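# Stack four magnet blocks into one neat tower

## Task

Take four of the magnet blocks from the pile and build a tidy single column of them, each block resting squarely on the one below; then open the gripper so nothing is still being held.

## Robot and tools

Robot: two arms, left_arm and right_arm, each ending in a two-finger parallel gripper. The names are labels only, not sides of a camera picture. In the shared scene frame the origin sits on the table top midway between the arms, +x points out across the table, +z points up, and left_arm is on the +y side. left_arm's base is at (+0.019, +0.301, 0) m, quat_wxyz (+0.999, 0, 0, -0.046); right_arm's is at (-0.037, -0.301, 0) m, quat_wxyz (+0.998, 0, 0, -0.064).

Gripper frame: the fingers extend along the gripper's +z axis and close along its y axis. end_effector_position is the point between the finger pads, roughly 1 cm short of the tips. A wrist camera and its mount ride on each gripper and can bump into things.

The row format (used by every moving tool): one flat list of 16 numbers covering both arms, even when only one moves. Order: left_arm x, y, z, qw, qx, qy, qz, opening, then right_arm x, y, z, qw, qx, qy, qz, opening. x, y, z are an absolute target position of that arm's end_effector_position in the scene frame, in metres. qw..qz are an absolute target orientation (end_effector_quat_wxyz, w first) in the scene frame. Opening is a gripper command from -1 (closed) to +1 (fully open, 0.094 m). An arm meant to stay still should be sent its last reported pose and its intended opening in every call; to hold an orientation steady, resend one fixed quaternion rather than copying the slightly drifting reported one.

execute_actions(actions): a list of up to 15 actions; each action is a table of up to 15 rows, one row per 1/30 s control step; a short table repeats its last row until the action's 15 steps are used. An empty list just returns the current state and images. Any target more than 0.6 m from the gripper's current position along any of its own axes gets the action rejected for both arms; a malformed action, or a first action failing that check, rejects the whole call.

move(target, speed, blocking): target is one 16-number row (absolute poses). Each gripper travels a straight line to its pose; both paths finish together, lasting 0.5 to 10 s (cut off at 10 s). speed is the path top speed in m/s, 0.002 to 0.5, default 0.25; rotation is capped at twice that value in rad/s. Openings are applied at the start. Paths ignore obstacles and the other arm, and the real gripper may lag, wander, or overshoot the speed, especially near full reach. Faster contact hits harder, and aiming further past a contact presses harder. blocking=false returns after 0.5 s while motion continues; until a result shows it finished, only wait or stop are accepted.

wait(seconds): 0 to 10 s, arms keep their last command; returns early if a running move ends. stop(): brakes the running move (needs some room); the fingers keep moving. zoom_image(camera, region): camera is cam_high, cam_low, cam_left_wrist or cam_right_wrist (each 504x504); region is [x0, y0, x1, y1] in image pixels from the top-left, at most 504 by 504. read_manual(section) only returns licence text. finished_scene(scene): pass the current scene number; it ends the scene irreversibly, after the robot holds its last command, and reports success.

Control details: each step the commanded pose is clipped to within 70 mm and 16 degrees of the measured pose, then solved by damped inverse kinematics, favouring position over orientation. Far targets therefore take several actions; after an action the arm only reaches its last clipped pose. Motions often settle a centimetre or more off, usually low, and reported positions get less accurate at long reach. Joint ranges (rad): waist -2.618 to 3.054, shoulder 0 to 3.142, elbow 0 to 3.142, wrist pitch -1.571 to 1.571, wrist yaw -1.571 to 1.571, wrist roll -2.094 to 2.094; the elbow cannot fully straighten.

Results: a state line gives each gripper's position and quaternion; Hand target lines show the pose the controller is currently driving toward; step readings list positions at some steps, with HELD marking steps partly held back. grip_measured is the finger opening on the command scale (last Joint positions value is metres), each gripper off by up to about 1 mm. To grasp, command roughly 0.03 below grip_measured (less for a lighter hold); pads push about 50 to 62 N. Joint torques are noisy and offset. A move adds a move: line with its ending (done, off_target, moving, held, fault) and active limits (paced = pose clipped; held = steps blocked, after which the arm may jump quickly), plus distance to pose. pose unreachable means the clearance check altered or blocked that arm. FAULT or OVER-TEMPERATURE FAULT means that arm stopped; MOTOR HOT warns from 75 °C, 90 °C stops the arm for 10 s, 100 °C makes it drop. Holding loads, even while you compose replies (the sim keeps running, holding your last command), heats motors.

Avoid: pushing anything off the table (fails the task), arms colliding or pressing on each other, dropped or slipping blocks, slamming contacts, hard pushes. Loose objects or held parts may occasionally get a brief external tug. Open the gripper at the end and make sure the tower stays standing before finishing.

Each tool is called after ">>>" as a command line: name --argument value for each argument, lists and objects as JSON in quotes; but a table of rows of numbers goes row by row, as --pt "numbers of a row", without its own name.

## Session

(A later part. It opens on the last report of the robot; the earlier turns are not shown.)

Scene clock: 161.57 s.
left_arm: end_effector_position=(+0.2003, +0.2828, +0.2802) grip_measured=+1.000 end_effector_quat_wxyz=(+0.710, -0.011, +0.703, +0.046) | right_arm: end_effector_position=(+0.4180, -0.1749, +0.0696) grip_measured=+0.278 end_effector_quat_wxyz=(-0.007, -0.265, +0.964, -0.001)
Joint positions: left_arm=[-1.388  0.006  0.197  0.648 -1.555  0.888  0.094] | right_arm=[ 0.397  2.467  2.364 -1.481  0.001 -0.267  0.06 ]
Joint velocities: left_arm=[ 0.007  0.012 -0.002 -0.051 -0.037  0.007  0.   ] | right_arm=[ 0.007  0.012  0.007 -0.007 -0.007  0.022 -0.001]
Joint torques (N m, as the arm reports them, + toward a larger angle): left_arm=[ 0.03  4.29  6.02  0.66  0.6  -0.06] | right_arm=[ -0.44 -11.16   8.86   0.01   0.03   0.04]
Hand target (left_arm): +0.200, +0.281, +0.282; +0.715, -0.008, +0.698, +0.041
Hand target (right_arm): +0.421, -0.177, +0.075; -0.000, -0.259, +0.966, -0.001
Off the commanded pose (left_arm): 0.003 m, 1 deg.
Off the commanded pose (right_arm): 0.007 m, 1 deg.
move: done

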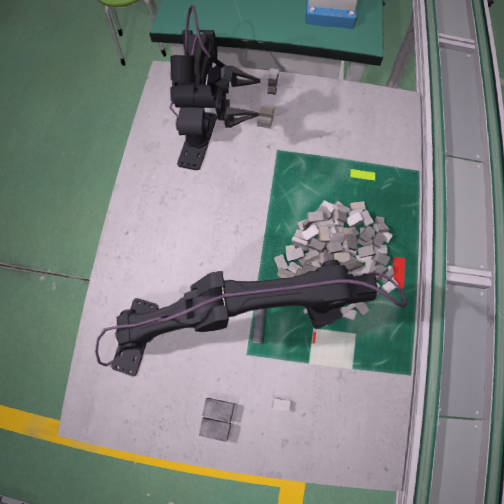

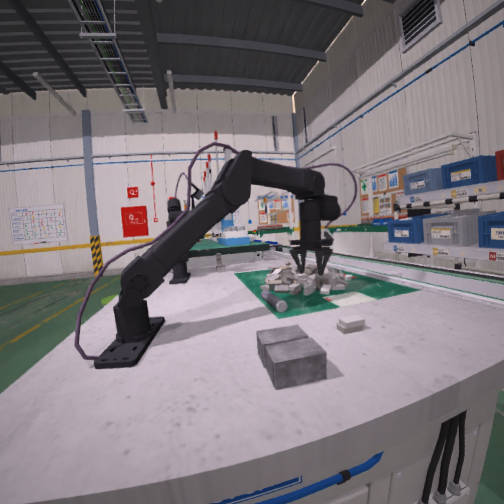

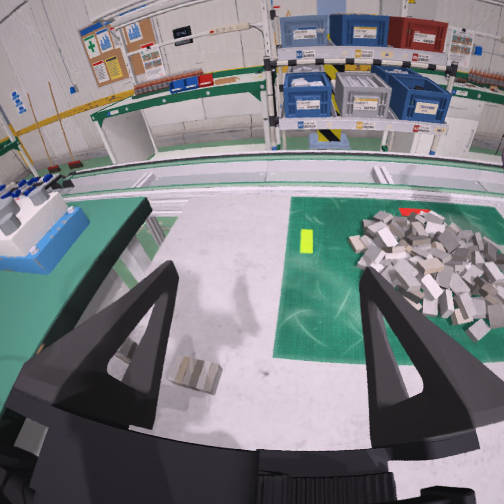

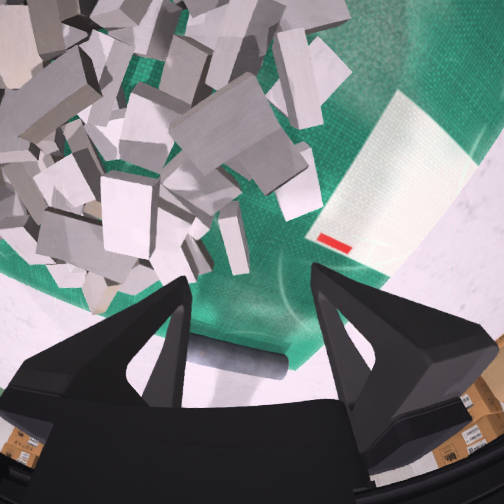

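>>> move --target '[0.2005,0.2805,0.2823, 0.715,-0.008,0.698,0.041, 1, 0.430,-0.187,0.055, 0,-0.342,0.940,0, 0.28]' --speed 0.05

Scene clock: 164.37 s.
left_arm: end_effector_position=(+0.2003, +0.2828, +0.2803) grip_measured=+1.000 end_effector_quat_wxyz=(+0.710, -0.011, +0.703, +0.046) | right_arm: end_effector_position=(+0.4282, -0.1813, +0.0593) grip_measured=+0.278 end_effector_quat_wxyz=(+0.001, -0.344, +0.939, -0.001)
Joint positions: left_arm=[-1.388  0.006  0.197  0.648 -1.554  0.888  0.094] | right_arm=[ 0.379  2.49   2.365 -1.443  0.001 -0.451  0.06 ]
Joint velocities: left_arm=[ 0.007 -0.007  0.022 -0.095 -0.066 -0.022  0.   ] | right_arm=[-0.002 -0.002  0.002 -0.007 -0.051 -0.095  0.001]
Joint torques (N m, as the arm reports them, + toward a larger angle): left_arm=[ 0.    4.33  5.99  0.65  0.6  -0.06] | right_arm=[ -1.13 -11.49   4.93   0.26   0.02  -0.05]
Hand target (left_arm): +0.200, +0.281, +0.282; +0.715, -0.008, +0.698, +0.041
Hand target (right_arm): +0.430, -0.187, +0.055; -0.000, -0.342, +0.940, -0.000
Off the commanded pose (left_arm): 0.003 m, 1 deg.
Off the commanded pose (right_arm): 0.007 m, 0 deg.
move: done

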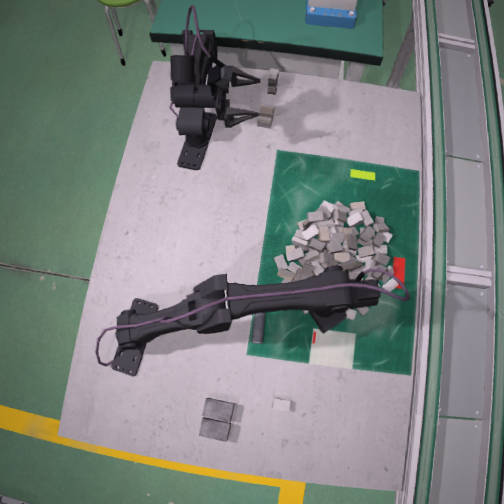

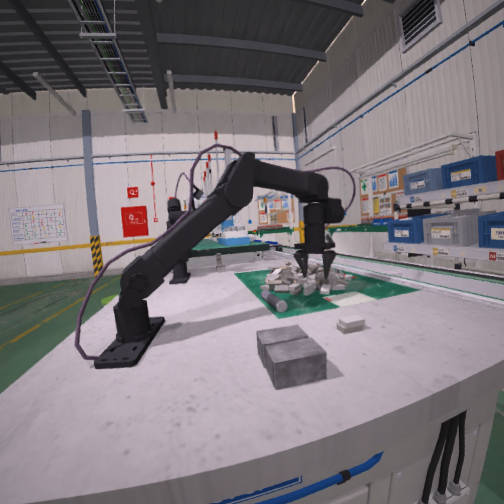

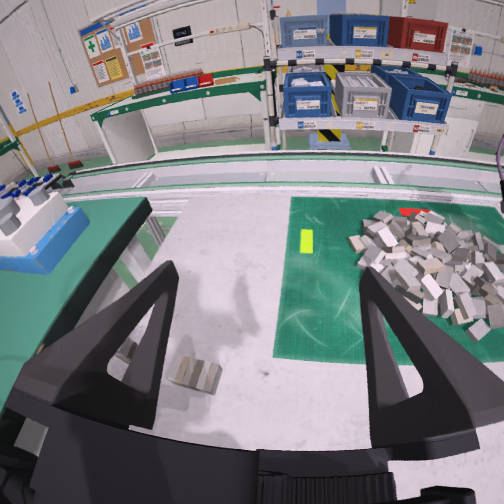

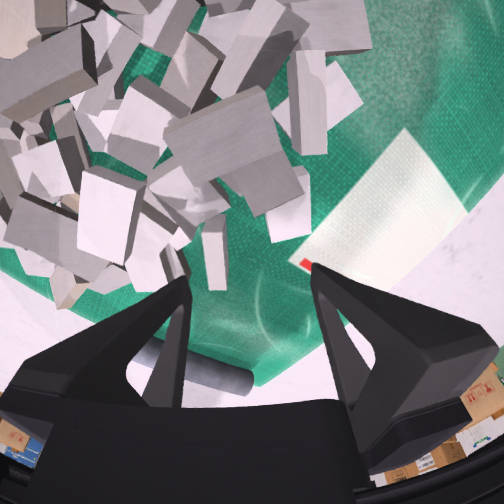

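>>> move --target '[0.2005,0.2805,0.2823, 0.715,-0.008,0.698,0.041, 1, 0.413,-0.170,0.05, 0,-0.342,0.940,0, -0.42]' --speed 0.05

Scene clock: 166.50 s.
left_arm: end_effector_position=(+0.2003, +0.2828, +0.2802) grip_measured=+1.000 end_effector_quat_wxyz=(+0.710, -0.011, +0.703, +0.046) | right_arm: end_effector_position=(+0.4099, -0.1750, +0.0336) grip_measured=-0.418 end_effector_quat_wxyz=(-0.023, -0.341, +0.940, +0.002)
Joint positions: left_arm=[-1.388  0.006  0.197  0.648 -1.555  0.888  0.094] | right_arm=[ 0.401  2.455  2.198 -1.36  -0.    -0.423  0.027]
Joint velocities: left_arm=[-0.017  0.007 -0.002 -0.066 -0.037 -0.007  0.   ] | right_arm=[-0.012 -0.007 -0.007 -0.022  0.037 -0.051  0.   ]
Joint torques (N m, as the arm reports them, + toward a larger angle): left_arm=[ 0.05  4.31  6.04  0.66  0.6  -0.06] | right_arm=[  0.78 -14.2    5.43   0.15   0.03   0.02]
Hand target (left_arm): +0.200, +0.281, +0.282; +0.715, -0.008, +0.698, +0.041
Hand target (right_arm): +0.413, -0.170, +0.050; -0.000, -0.342, +0.940, +0.000
Off the commanded pose (left_arm): 0.003 m, 1 deg.
Off the commanded pose (right_arm): 0.017 m, 3 deg.
move: off_target (right_arm)

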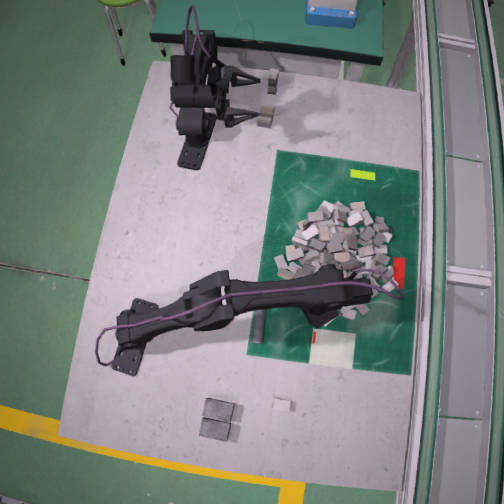

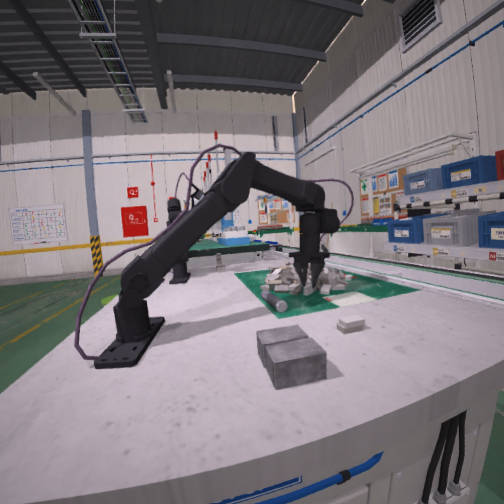

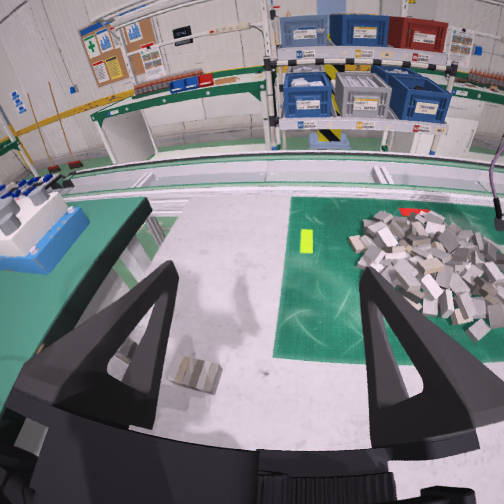

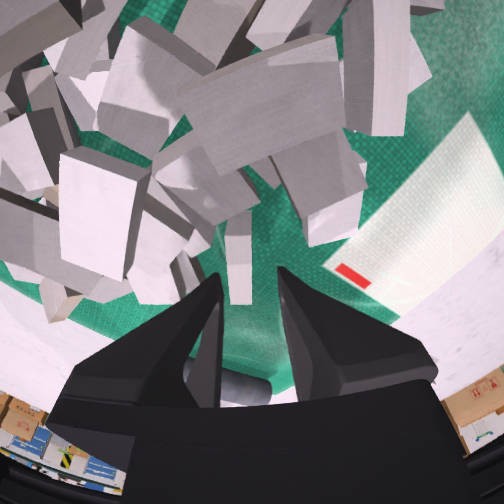

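>>> move --target '[0.2005,0.2805,0.2823, 0.715,-0.008,0.698,0.041, 1, 0.417,-0.162,0.05, 0,-0.342,0.940,0, -0.42]' --speed 0.02

Scene clock: 168.67 s.
left_arm: end_effector_position=(+0.2003, +0.2828, +0.2803) grip_measured=+1.000 end_effector_quat_wxyz=(+0.710, -0.011, +0.703, +0.046) | right_arm: end_effector_position=(+0.4141, -0.1683, +0.0406) grip_measured=-0.418 end_effector_quat_wxyz=(-0.011, -0.339, +0.941, +0.001)
Joint positions: left_arm=[-1.388  0.006  0.197  0.648 -1.554  0.888  0.094] | right_arm=[ 0.412  2.455  2.226 -1.365 -0.    -0.409  0.027]
Joint velocities: left_arm=[-0.002  0.002 -0.012  0.022  0.007 -0.007  0.   ] | right_arm=[ 0.002 -0.007 -0.017 -0.081 -0.022 -0.037 -0.001]
Joint torques (N m, as the arm reports them, + toward a larger angle): left_arm=[ 0.04  4.29  6.    0.65  0.6  -0.06] | right_arm=[  0.94 -11.68   8.77   0.03   0.04   0.02]
Hand target (left_arm): +0.200, +0.281, +0.282; +0.715, -0.008, +0.698, +0.041
Hand target (right_arm): +0.417, -0.162, +0.050; +0.000, -0.342, +0.940, -0.000
Off the commanded pose (left_arm): 0.003 m, 1 deg.
Off the commanded pose (right_arm): 0.012 m, 1 deg.
move: off_target (right_arm)

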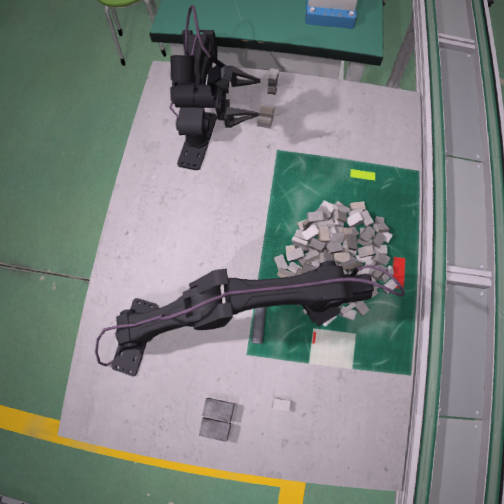

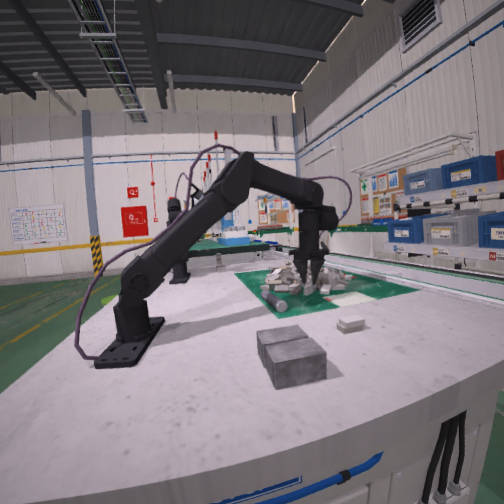

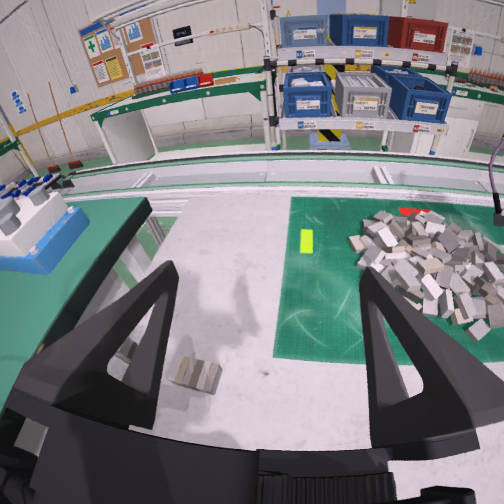

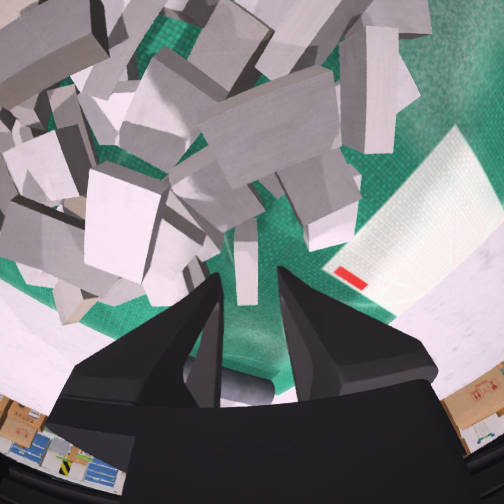

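>>> move --target '[0.2005,0.2805,0.2823, 0.715,-0.008,0.698,0.041, 1, 0.418,-0.164,0.030, 0,-0.342,0.940,0, -0.42]' --speed 0.015

Scene clock: 170.27 s.
left_arm: end_effector_position=(+0.2003, +0.2828, +0.2802) grip_measured=+1.000 end_effector_quat_wxyz=(+0.710, -0.011, +0.703, +0.046) | right_arm: end_effector_position=(+0.4171, -0.1674, +0.0311) grip_measured=-0.418 end_effector_quat_wxyz=(-0.005, -0.339, +0.941, +0.001)
Joint positions: left_arm=[-1.388  0.006  0.197  0.648 -1.555  0.888  0.094] | right_arm=[ 0.412  2.455  2.188 -1.314 -0.    -0.408  0.027]
Joint velocities: left_arm=[ 0.022 -0.007  0.007  0.007 -0.007  0.051  0.   ] | right_arm=[-0.007  0.002 -0.012 -0.022 -0.066  0.007  0.   ]
Joint torques (N m, as the arm reports them, + toward a larger angle): left_arm=[ 0.05  4.25  5.99  0.64  0.61 -0.07] | right_arm=[  0.53 -11.63   5.47   0.2    0.03  -0.01]
Hand target (left_arm): +0.200, +0.281, +0.282; +0.715, -0.008, +0.698, +0.041
Hand target (right_arm): +0.418, -0.164, +0.030; +0.000, -0.342, +0.940, -0.000
Off the commanded pose (left_arm): 0.003 m, 1 deg.
Off the commanded pose (right_arm): 0.004 m, 1 deg.
move: done

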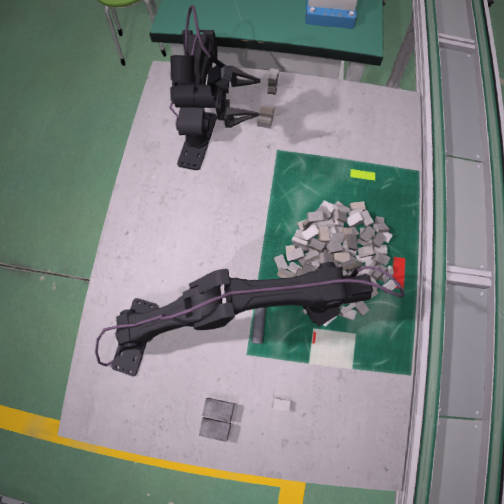

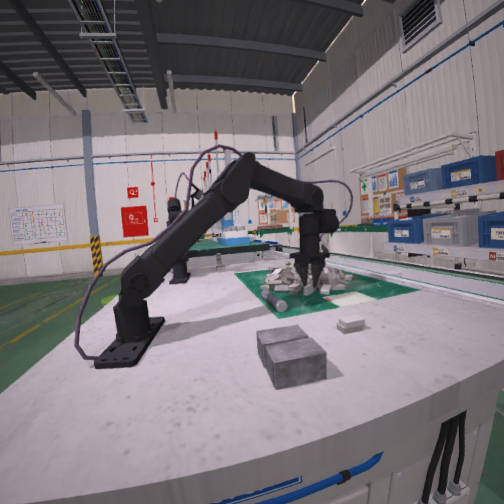

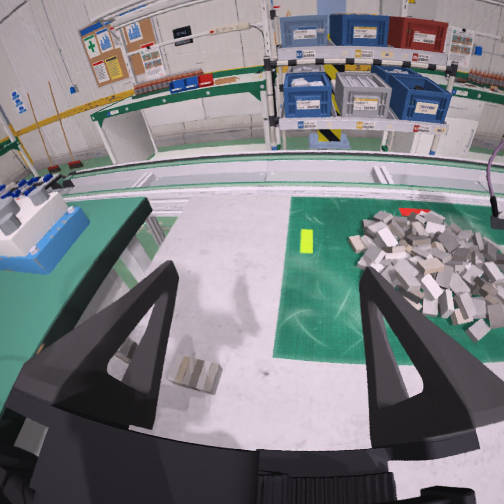

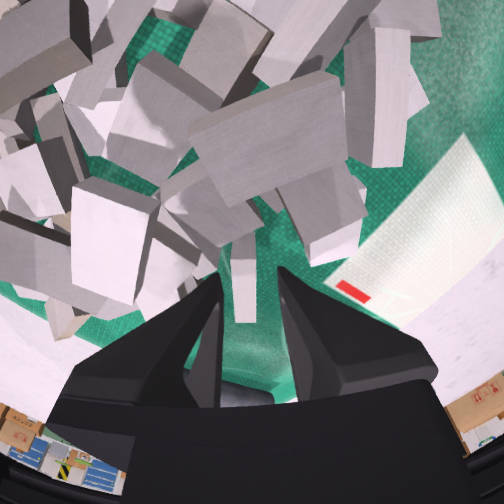

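>>> move --target '[0.2005,0.2805,0.2823, 0.715,-0.008,0.698,0.041, 1, 0.417,-0.164,0.021, 0,-0.342,0.940,0, -0.42]' --speed 0.015

Scene clock: 171.53 s.
left_arm: end_effector_position=(+0.2003, +0.2828, +0.2802) grip_measured=+1.000 end_effector_quat_wxyz=(+0.710, -0.011, +0.703, +0.046) | right_arm: end_effector_position=(+0.4135, -0.1694, +0.0209) grip_measured=-0.418 end_effector_quat_wxyz=(-0.012, -0.339, +0.941, -0.002)
Joint positions: left_arm=[-1.388  0.006  0.197  0.648 -1.555  0.888  0.094] | right_arm=[ 0.412  2.455  2.148 -1.287  0.004 -0.408  0.027]
Joint velocities: left_arm=[-0.022  0.007 -0.042  0.051 -0.007  0.037  0.   ] | right_arm=[-0.007  0.002  0.007  0.095 -0.007 -0.007 -0.   ]
Joint torques (N m, as the arm reports them, + toward a larger angle): left_arm=[ 0.06  4.29  6.03  0.64  0.61 -0.05] | right_arm=[  0.63 -11.74   5.45   0.29  -0.03   0.  ]
Hand target (left_arm): +0.200, +0.281, +0.282; +0.715, -0.008, +0.698, +0.041
Hand target (right_arm): +0.417, -0.164, +0.021; -0.000, -0.342, +0.940, -0.000
Off the commanded pose (left_arm): 0.003 m, 1 deg.
Off the commanded pose (right_arm): 0.006 m, 1 deg.
move: done

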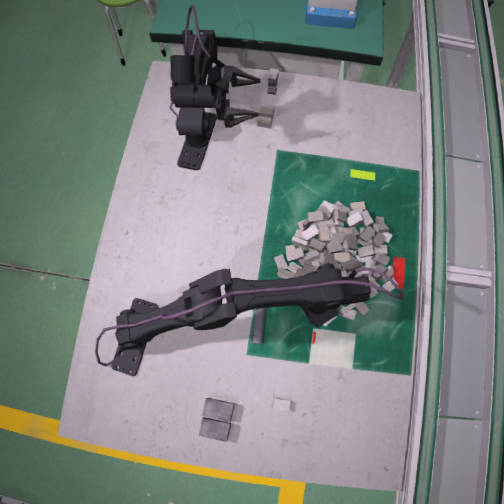

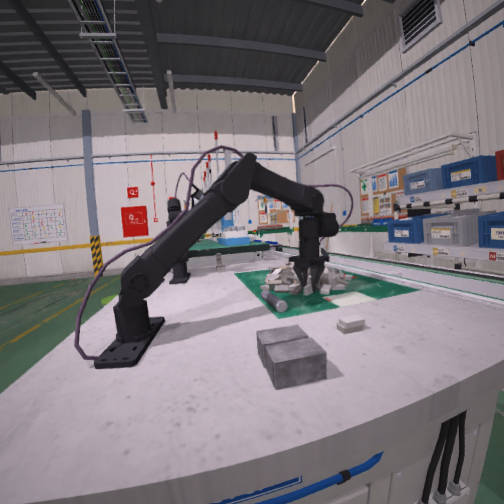

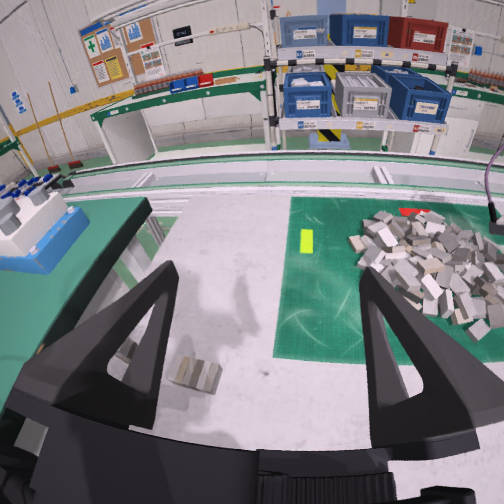

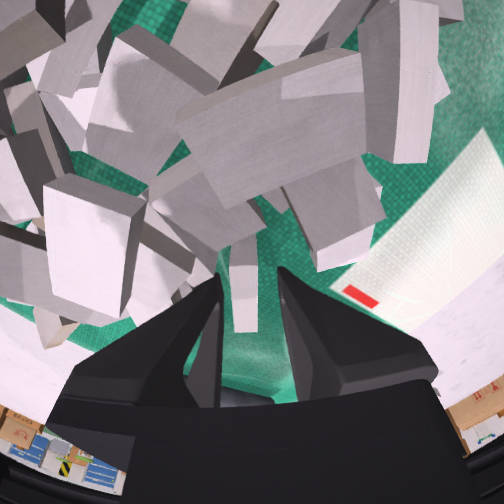

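>>> move --target '[0.2005,0.2805,0.2823, 0.715,-0.008,0.698,0.041, 1, 0.416,-0.166,0.021, 0,-0.342,0.940,0, -0.82]' --speed 0.015

Scene clock: 174.43 s.
left_arm: end_effector_position=(+0.2003, +0.2828, +0.2802) grip_measured=+1.000 end_effector_quat_wxyz=(+0.710, -0.011, +0.703, +0.046) | right_arm: end_effector_position=(+0.4141, -0.1692, +0.0200) grip_measured=-0.782 end_effector_quat_wxyz=(-0.010, -0.339, +0.941, -0.002)
Joint positions: left_arm=[-1.388  0.006  0.197  0.648 -1.555  0.888  0.094] | right_arm=[ 0.412  2.455  2.144 -1.281  0.004 -0.408  0.01 ]
Joint velocities: left_arm=[ 0.017  0.007 -0.007 -0.037 -0.051 -0.007  0.   ] | right_arm=[-0.002  0.002 -0.007 -0.066  0.022  0.007 -0.001]
Joint torques (N m, as the arm reports them, + toward a larger angle): left_arm=[ 0.03  4.31  6.02  0.64  0.59 -0.07] | right_arm=[  0.31 -12.25   4.58   0.31  -0.02  -0.03]
Hand target (left_arm): +0.200, +0.281, +0.282; +0.715, -0.008, +0.698, +0.041
Hand target (right_arm): +0.416, -0.166, +0.021; -0.001, -0.342, +0.940, -0.000
Off the commanded pose (left_arm): 0.003 m, 1 deg.
Off the commanded pose (right_arm): 0.004 m, 1 deg.
move: done

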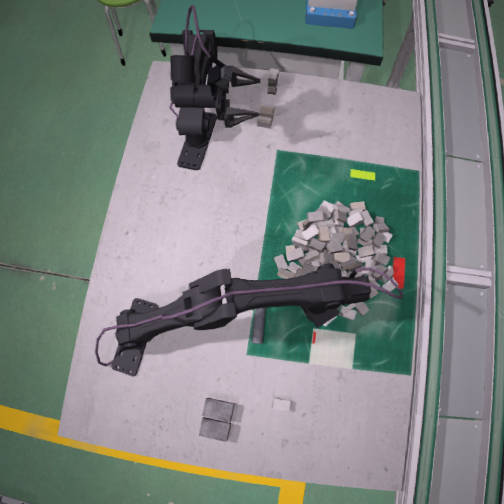

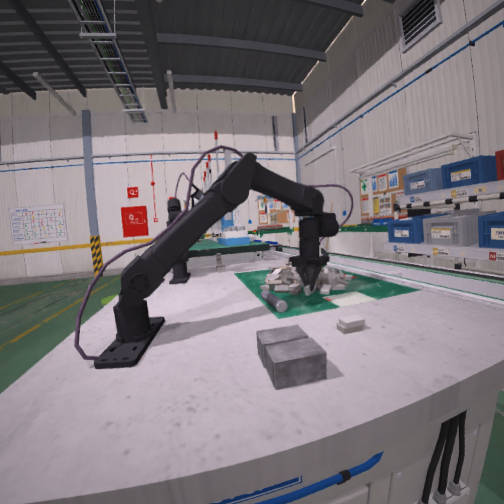

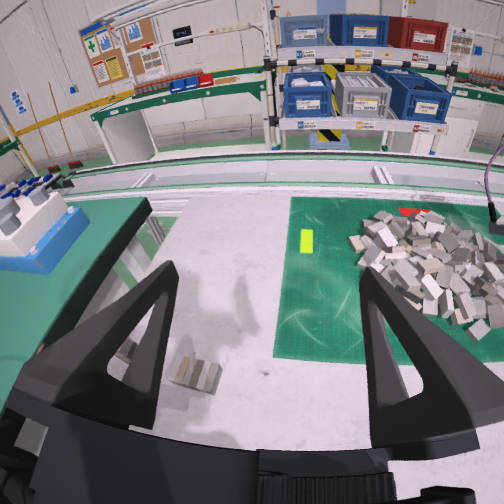

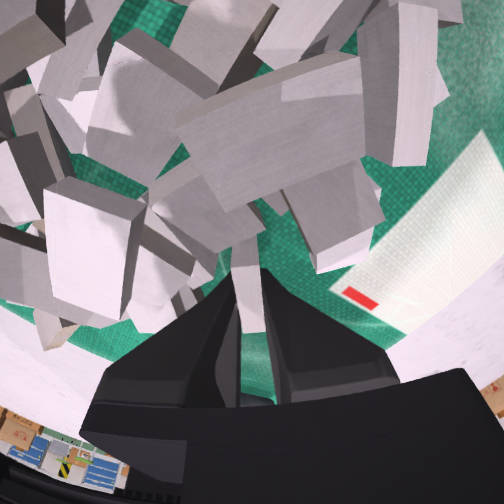

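>>> move --target '[0.2005,0.2805,0.2823, 0.715,-0.008,0.698,0.041, 1, 0.408,-0.174,0.065, 0,-0.342,0.940,0, -0.82]' --speed 0.06

>>> move --target '[0.2005,0.2805,0.2823, 0.715,-0.008,0.698,0.041, 1, 0.36,-0.355,0.06, 0,0,1,0, -0.82]' --speed 0.15

Scene clock: 176.23 s.
left_arm: end_effector_position=(+0.2003, +0.2828, +0.2803) grip_measured=+1.000 end_effector_quat_wxyz=(+0.710, -0.011, +0.703, +0.046) | right_arm: end_effector_position=(+0.4003, -0.1732, +0.0389) grip_measured=-0.782 end_effector_quat_wxyz=(-0.029, -0.342, +0.939, -0.000)
Joint positions: left_arm=[-1.388  0.006  0.197  0.648 -1.554  0.888  0.094] | right_arm=[ 0.412  2.421  2.157 -1.364  0.004 -0.415  0.01 ]
Joint velocities: left_arm=[-0.007 -0.007  0.012 -0.022 -0.022 -0.037  0.   ] | right_arm=[-0.007 -0.007 -0.007 -0.051  0.007 -0.022 -0.   ]
Joint torques (N m, as the arm reports them, + toward a larger angle): left_arm=[ 0.03  4.34  6.04  0.64  0.6  -0.05] | right_arm=[ -0.67 -14.11   8.83  -0.07  -0.02  -0.05]
Hand target (left_arm): +0.200, +0.281, +0.282; +0.715, -0.008, +0.698, +0.041
Hand target (right_arm): +0.408, -0.174, +0.065; +0.000, -0.342, +0.940, -0.000
Off the commanded pose (left_arm): 0.003 m, 1 deg.
Off the commanded pose (right_arm): 0.027 m, 3 deg.
move: off_target (right_arm)

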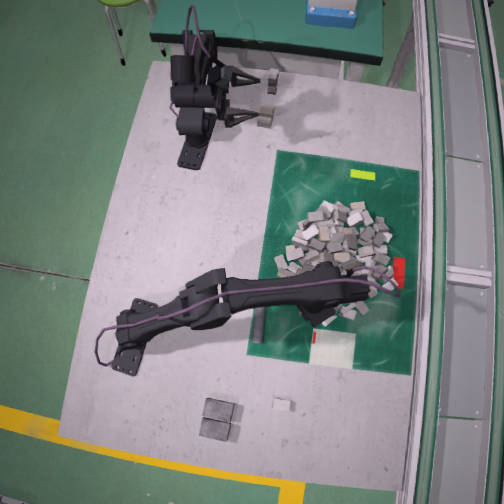

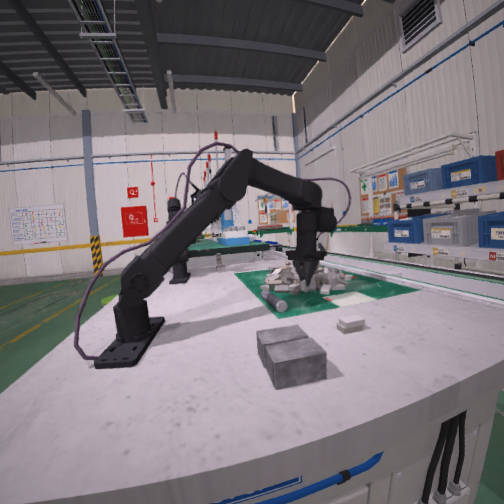

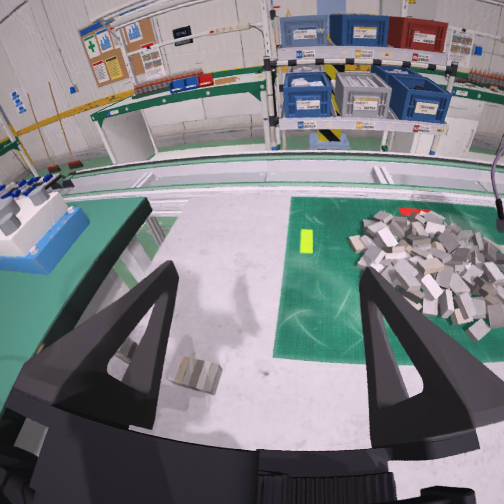

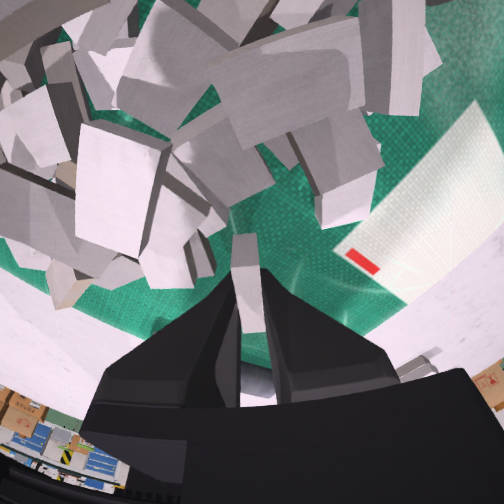

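Scene clock: 178.93 s.
left_arm: end_effector_position=(+0.2003, +0.2828, +0.2802) grip_measured=+1.000 end_effector_quat_wxyz=(+0.710, -0.011, +0.703, +0.046) | right_arm: end_effector_position=(+0.3528, -0.3517, +0.0454) grip_measured=-0.782 end_effector_quat_wxyz=(-0.026, -0.006, +1.000, +0.003)
Joint positions: left_arm=[-1.388  0.006  0.197  0.648 -1.555  0.888  0.094] | right_arm=[-0.002  2.126  1.689 -1.186  0.001 -0.143  0.01 ]
Joint velocities: left_arm=[-0.027 -0.012  0.007  0.037  0.007 -0.037  0.   ] | right_arm=[ 0.007  0.017  0.002  0.022 -0.022  0.051  0.   ]
Joint torques (N m, as the arm reports them, + toward a larger angle): left_arm=[ 0.03  4.28  6.01  0.66  0.61 -0.06] | right_arm=[ -0.56 -12.31   5.46   0.16   0.06   0.02]
Hand target (left_arm): +0.200, +0.281, +0.282; +0.715, -0.008, +0.698, +0.041
Hand target (right_arm): +0.356, -0.355, +0.060; -0.003, +0.000, +1.000, -0.001
Off the commanded pose (left_arm): 0.003 m, 1 deg.
Off the commanded pose (right_arm): 0.017 m, 3 deg.
move: off_target (right_arm)

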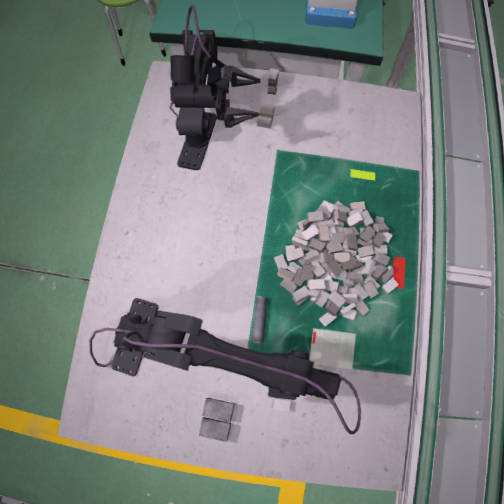

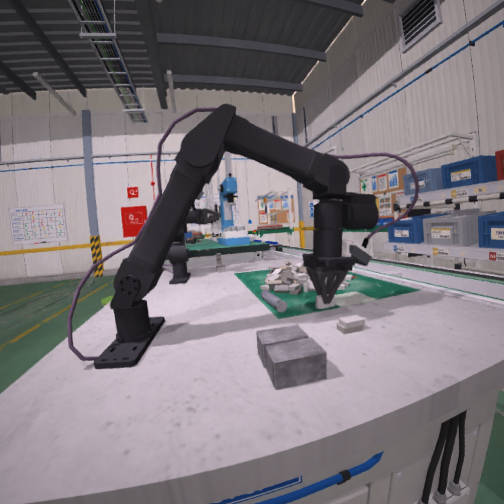

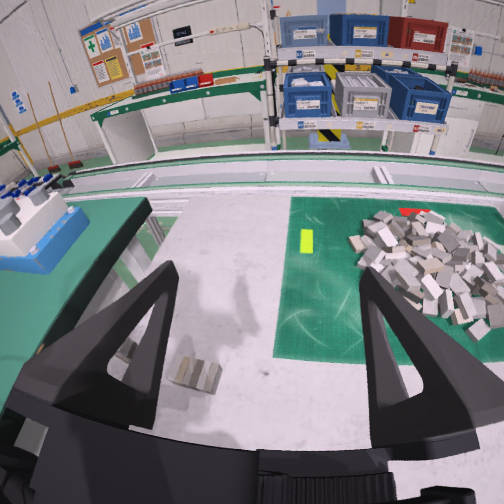

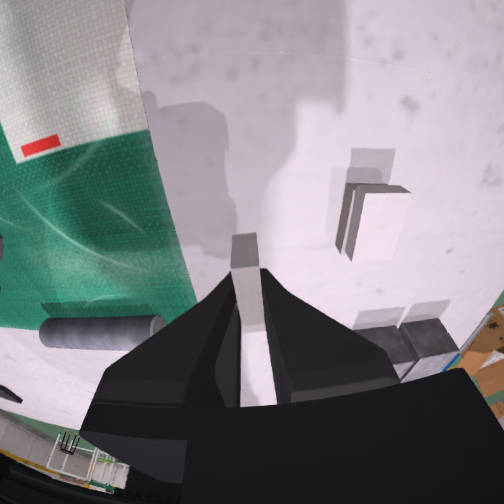

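>>> move --target '[0.2005,0.2805,0.2823, 0.715,-0.008,0.698,0.041, 1, 0.358,-0.374,0.034, 0,0,1,0, -0.82]' --speed 0.03

Scene clock: 180.83 s.
left_arm: end_effector_position=(+0.2003, +0.2828, +0.2802) grip_measured=+1.000 end_effector_quat_wxyz=(+0.710, -0.011, +0.703, +0.046) | right_arm: end_effector_position=(+0.3563, -0.3691, +0.0323) grip_measured=-0.782 end_effector_quat_wxyz=(-0.008, -0.002, +1.000, +0.001)
Joint positions: left_arm=[-1.388  0.006  0.197  0.648 -1.555  0.888  0.094] | right_arm=[-0.044  2.126  1.637 -1.097  0.001 -0.177  0.01 ]
Joint velocities: left_arm=[ 0.007 -0.002 -0.002 -0.037 -0.037  0.022  0.   ] | right_arm=[ 0.007  0.002  0.002  0.007 -0.037  0.037  0.001]
Joint torques (N m, as the arm reports them, + toward a larger angle): left_arm=[ 0.03  4.29  6.02  0.65  0.6  -0.07] | right_arm=[ -1.   -10.03   5.56   0.18   0.03  -0.07]
Hand target (left_arm): +0.200, +0.281, +0.282; +0.715, -0.008, +0.698, +0.041
Hand target (right_arm): +0.357, -0.374, +0.034; -0.000, +0.000, +1.000, -0.000
Off the commanded pose (left_arm): 0.003 m, 1 deg.
Off the commanded pose (right_arm): 0.005 m, 1 deg.
move: done

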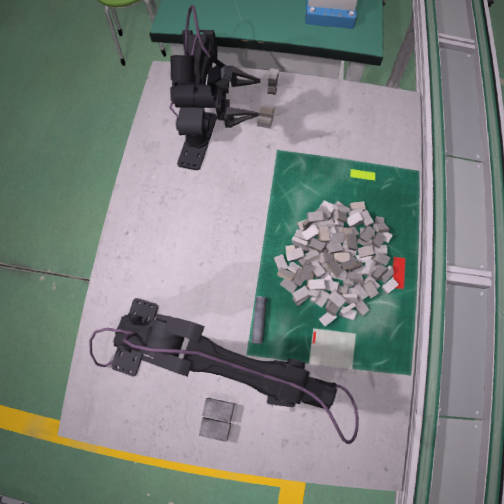

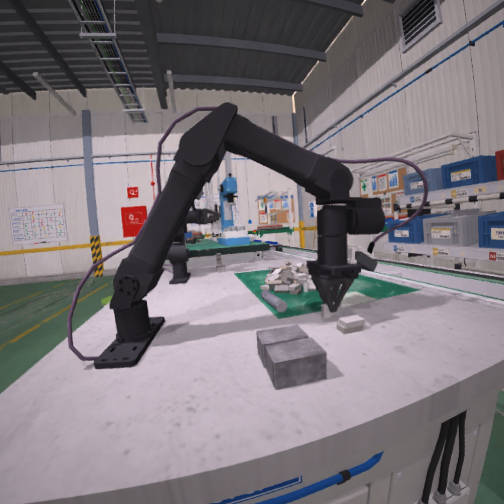

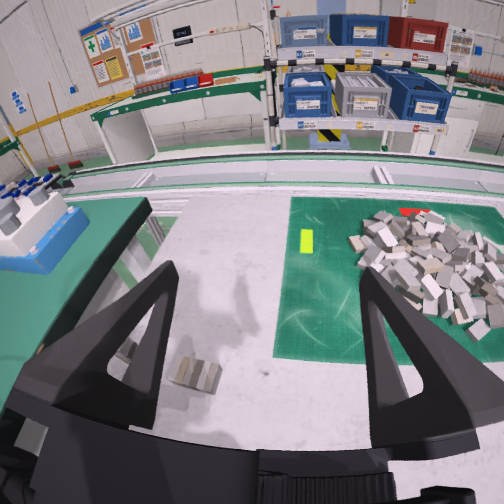

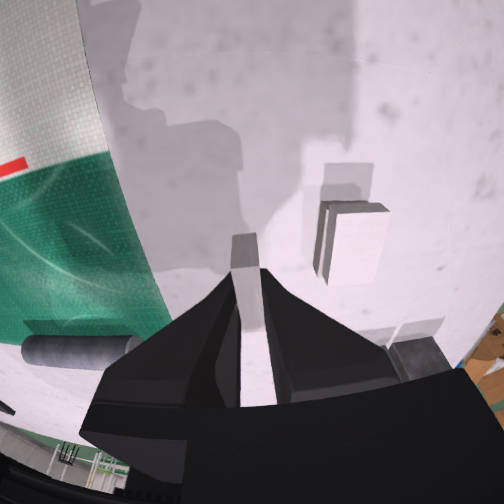

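>>> move --target '[0.2005,0.2805,0.2823, 0.715,-0.008,0.698,0.041, 1, 0.358,-0.374,0.024, 0,0,1,0, -0.82]' --speed 0.015

Scene clock: 181.93 s.
left_arm: end_effector_position=(+0.2003, +0.2828, +0.2802) grip_measured=+1.000 end_effector_quat_wxyz=(+0.710, -0.011, +0.703, +0.046) | right_arm: end_effector_position=(+0.3573, -0.3693, +0.0266) grip_measured=-0.782 end_effector_quat_wxyz=(-0.003, -0.003, +1.000, -0.000)
Joint positions: left_arm=[-1.388  0.006  0.197  0.648 -1.555  0.888  0.094] | right_arm=[-0.044  2.126  1.614 -1.064  0.001 -0.179  0.01 ]
Joint velocities: left_arm=[-0.007 -0.007 -0.007 -0.007  0.037 -0.051  0.   ] | right_arm=[-0.002  0.007  0.007  0.037  0.037 -0.051 -0.001]
Joint torques (N m, as the arm reports them, + toward a larger angle): left_arm=[ 0.05  4.28  6.06  0.65  0.6  -0.06] | right_arm=[-1.02 -9.28  5.56  0.23  0.   -0.06]
Hand target (left_arm): +0.200, +0.281, +0.282; +0.715, -0.008, +0.698, +0.041
Hand target (right_arm): +0.358, -0.374, +0.024; -0.000, -0.000, +1.000, -0.000
Off the commanded pose (left_arm): 0.003 m, 1 deg.
Off the commanded pose (right_arm): 0.005 m, 0 deg.
move: done

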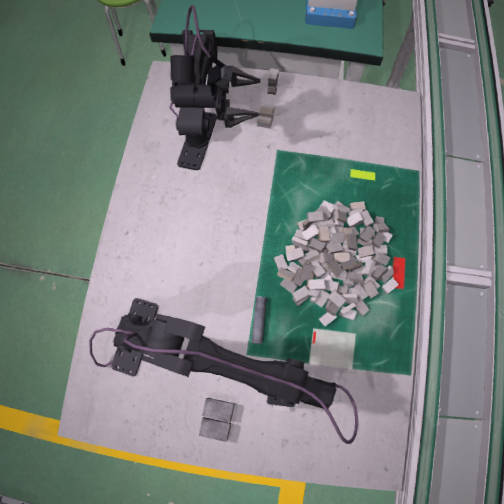

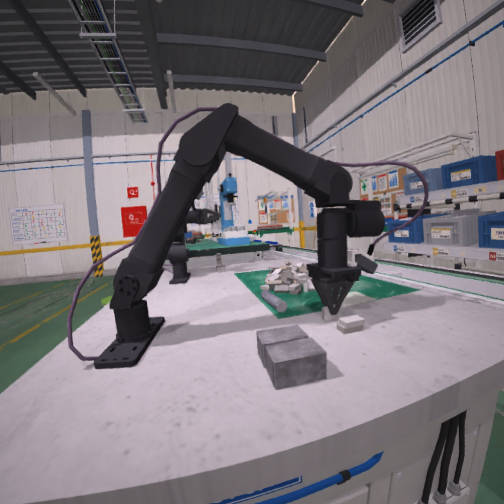

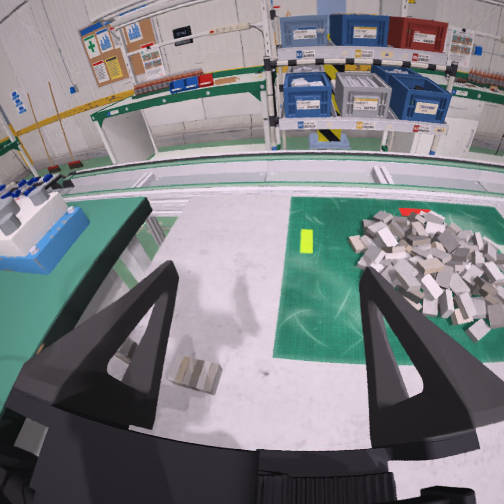

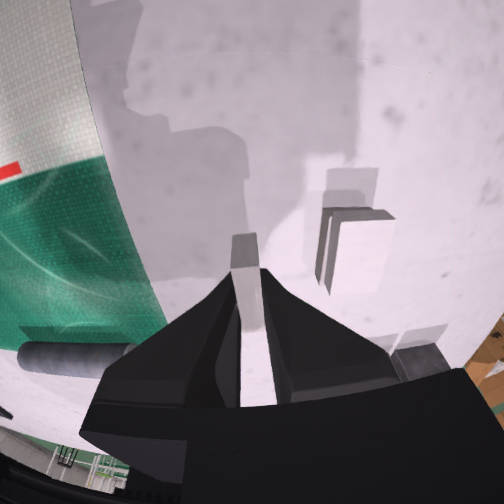

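>>> move --target '[0.2005,0.2805,0.2823, 0.715,-0.008,0.698,0.041, 1, 0.359,-0.374,0.019, 0,0,1,0, -0.82]' --speed 0.015

>>> zoom_image --camera "cam_low" --region '[280, 270, 400, 350]'

Scene clock: 183.73 s.
left_arm: end_effector_position=(+0.2003, +0.2828, +0.2803) grip_measured=+1.000 end_effector_quat_wxyz=(+0.710, -0.011, +0.703, +0.046) | right_arm: end_effector_position=(+0.3614, -0.3700, +0.0266) grip_measured=-0.782 end_effector_quat_wxyz=(+0.005, -0.003, +1.000, -0.002)
Joint positions: left_arm=[-1.388  0.006  0.197  0.648 -1.554  0.888  0.094] | right_arm=[-0.044  2.126  1.614 -1.047  0.001 -0.179  0.01 ]
Joint velocities: left_arm=[-0.007 -0.017  0.017  0.007 -0.022  0.007  0.   ] | right_arm=[-0.002  0.002 -0.007 -0.051  0.051  0.022 -0.   ]
Joint torques (N m, as the arm reports them, + toward a larger angle): left_arm=[ 0.04  4.31  6.03  0.65  0.6  -0.06] | right_arm=[-0.96 -8.67  5.02  0.24  0.   -0.06]
Hand target (left_arm): +0.200, +0.281, +0.282; +0.715, -0.008, +0.698, +0.041
Hand target (right_arm): +0.359, -0.374, +0.019; -0.000, +0.000, +1.000, -0.000
Off the commanded pose (left_arm): 0.003 m, 1 deg.
Off the commanded pose (right_arm): 0.009 m, 1 deg.
move: done

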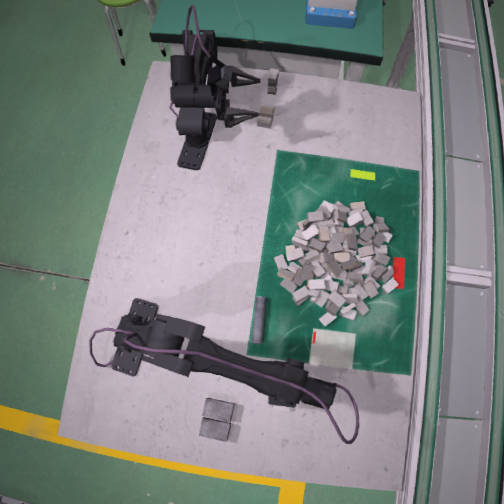

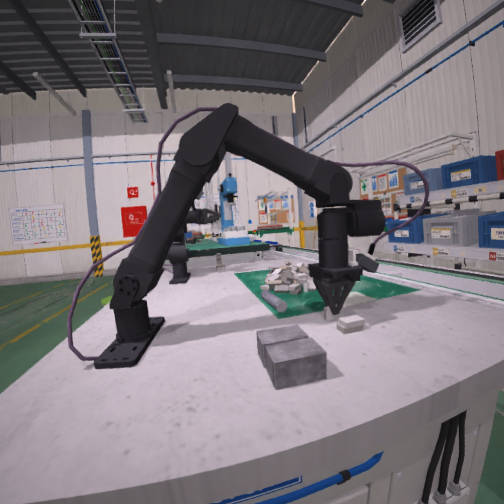

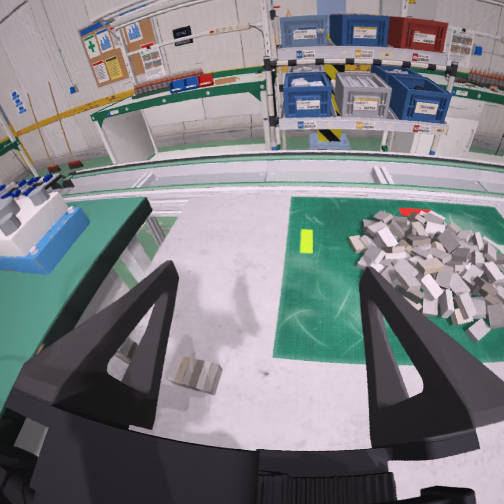

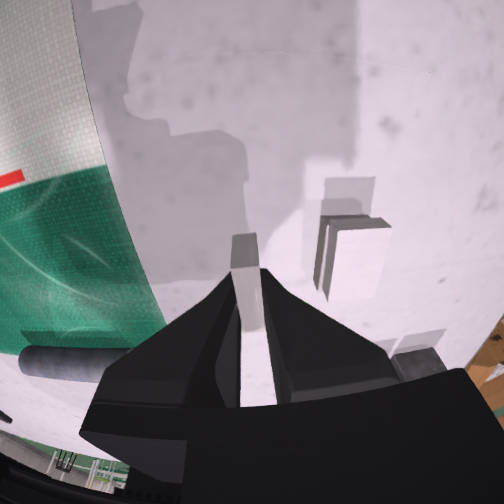

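Region (280, 270, 400, 350) of cam_low's 504x504 image, scaled by 4.200, with more detail than that image has.

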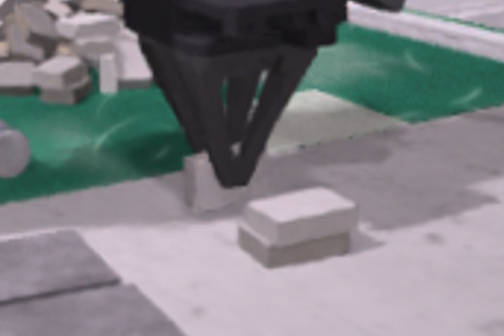

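>>> move --target '[0.2005,0.2805,0.2823, 0.715,-0.008,0.698,0.041, 1, 0.358,-0.374,0.015, 0,0,1,0, -0.82]' --speed 0.01

Scene clock: 186.33 s.
left_arm: end_effector_position=(+0.2003, +0.2828, +0.2802) grip_measured=+1.000 end_effector_quat_wxyz=(+0.710, -0.011, +0.703, +0.046) | right_arm: end_effector_position=(+0.3585, -0.3695, +0.0213) grip_measured=-0.782 end_effector_quat_wxyz=(+0.002, -0.003, +1.000, -0.001)
Joint positions: left_arm=[-1.388  0.006  0.197  0.648 -1.555  0.888  0.094] | right_arm=[-0.044  2.126  1.592 -1.031  0.001 -0.179  0.01 ]
Joint velocities: left_arm=[ 0.007 -0.007  0.007  0.037  0.125 -0.007  0.   ] | right_arm=[-0.002  0.002 -0.007  0.007  0.051  0.007  0.001]
Joint torques (N m, as the arm reports them, + toward a larger angle): left_arm=[ 0.02  4.3   6.03  0.66  0.61 -0.06] | right_arm=[-0.99 -8.59  5.54  0.25  0.01 -0.07]
Hand target (left_arm): +0.200, +0.281, +0.282; +0.715, -0.008, +0.698, +0.041
Hand target (right_arm): +0.358, -0.374, +0.015; -0.000, +0.000, +1.000, +0.000
Off the commanded pose (left_arm): 0.003 m, 1 deg.
Off the commanded pose (right_arm): 0.008 m, 0 deg.
move: done

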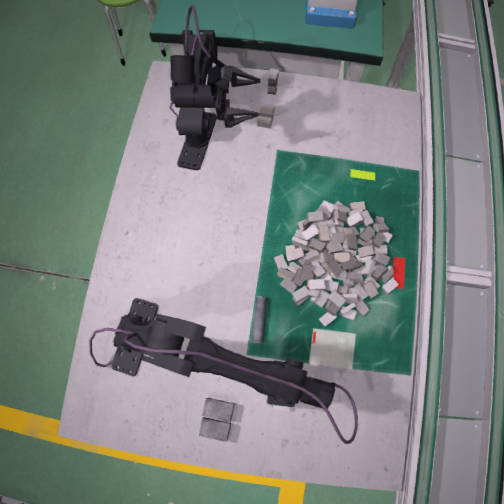

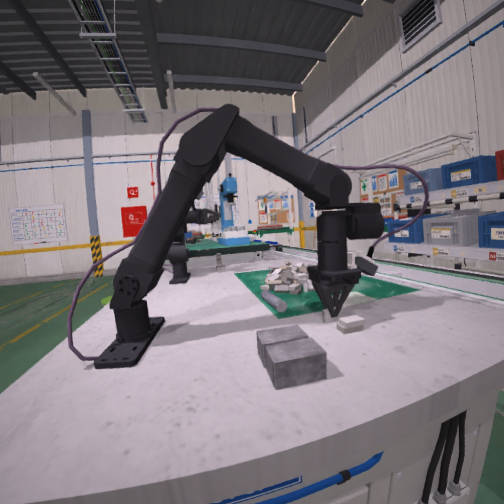

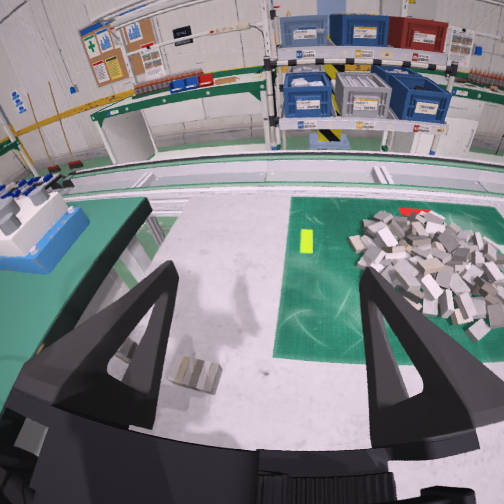

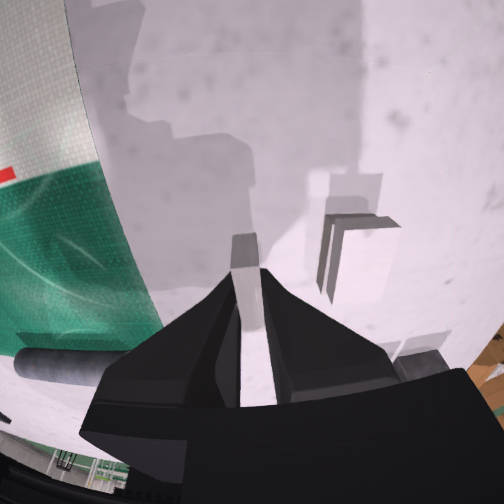

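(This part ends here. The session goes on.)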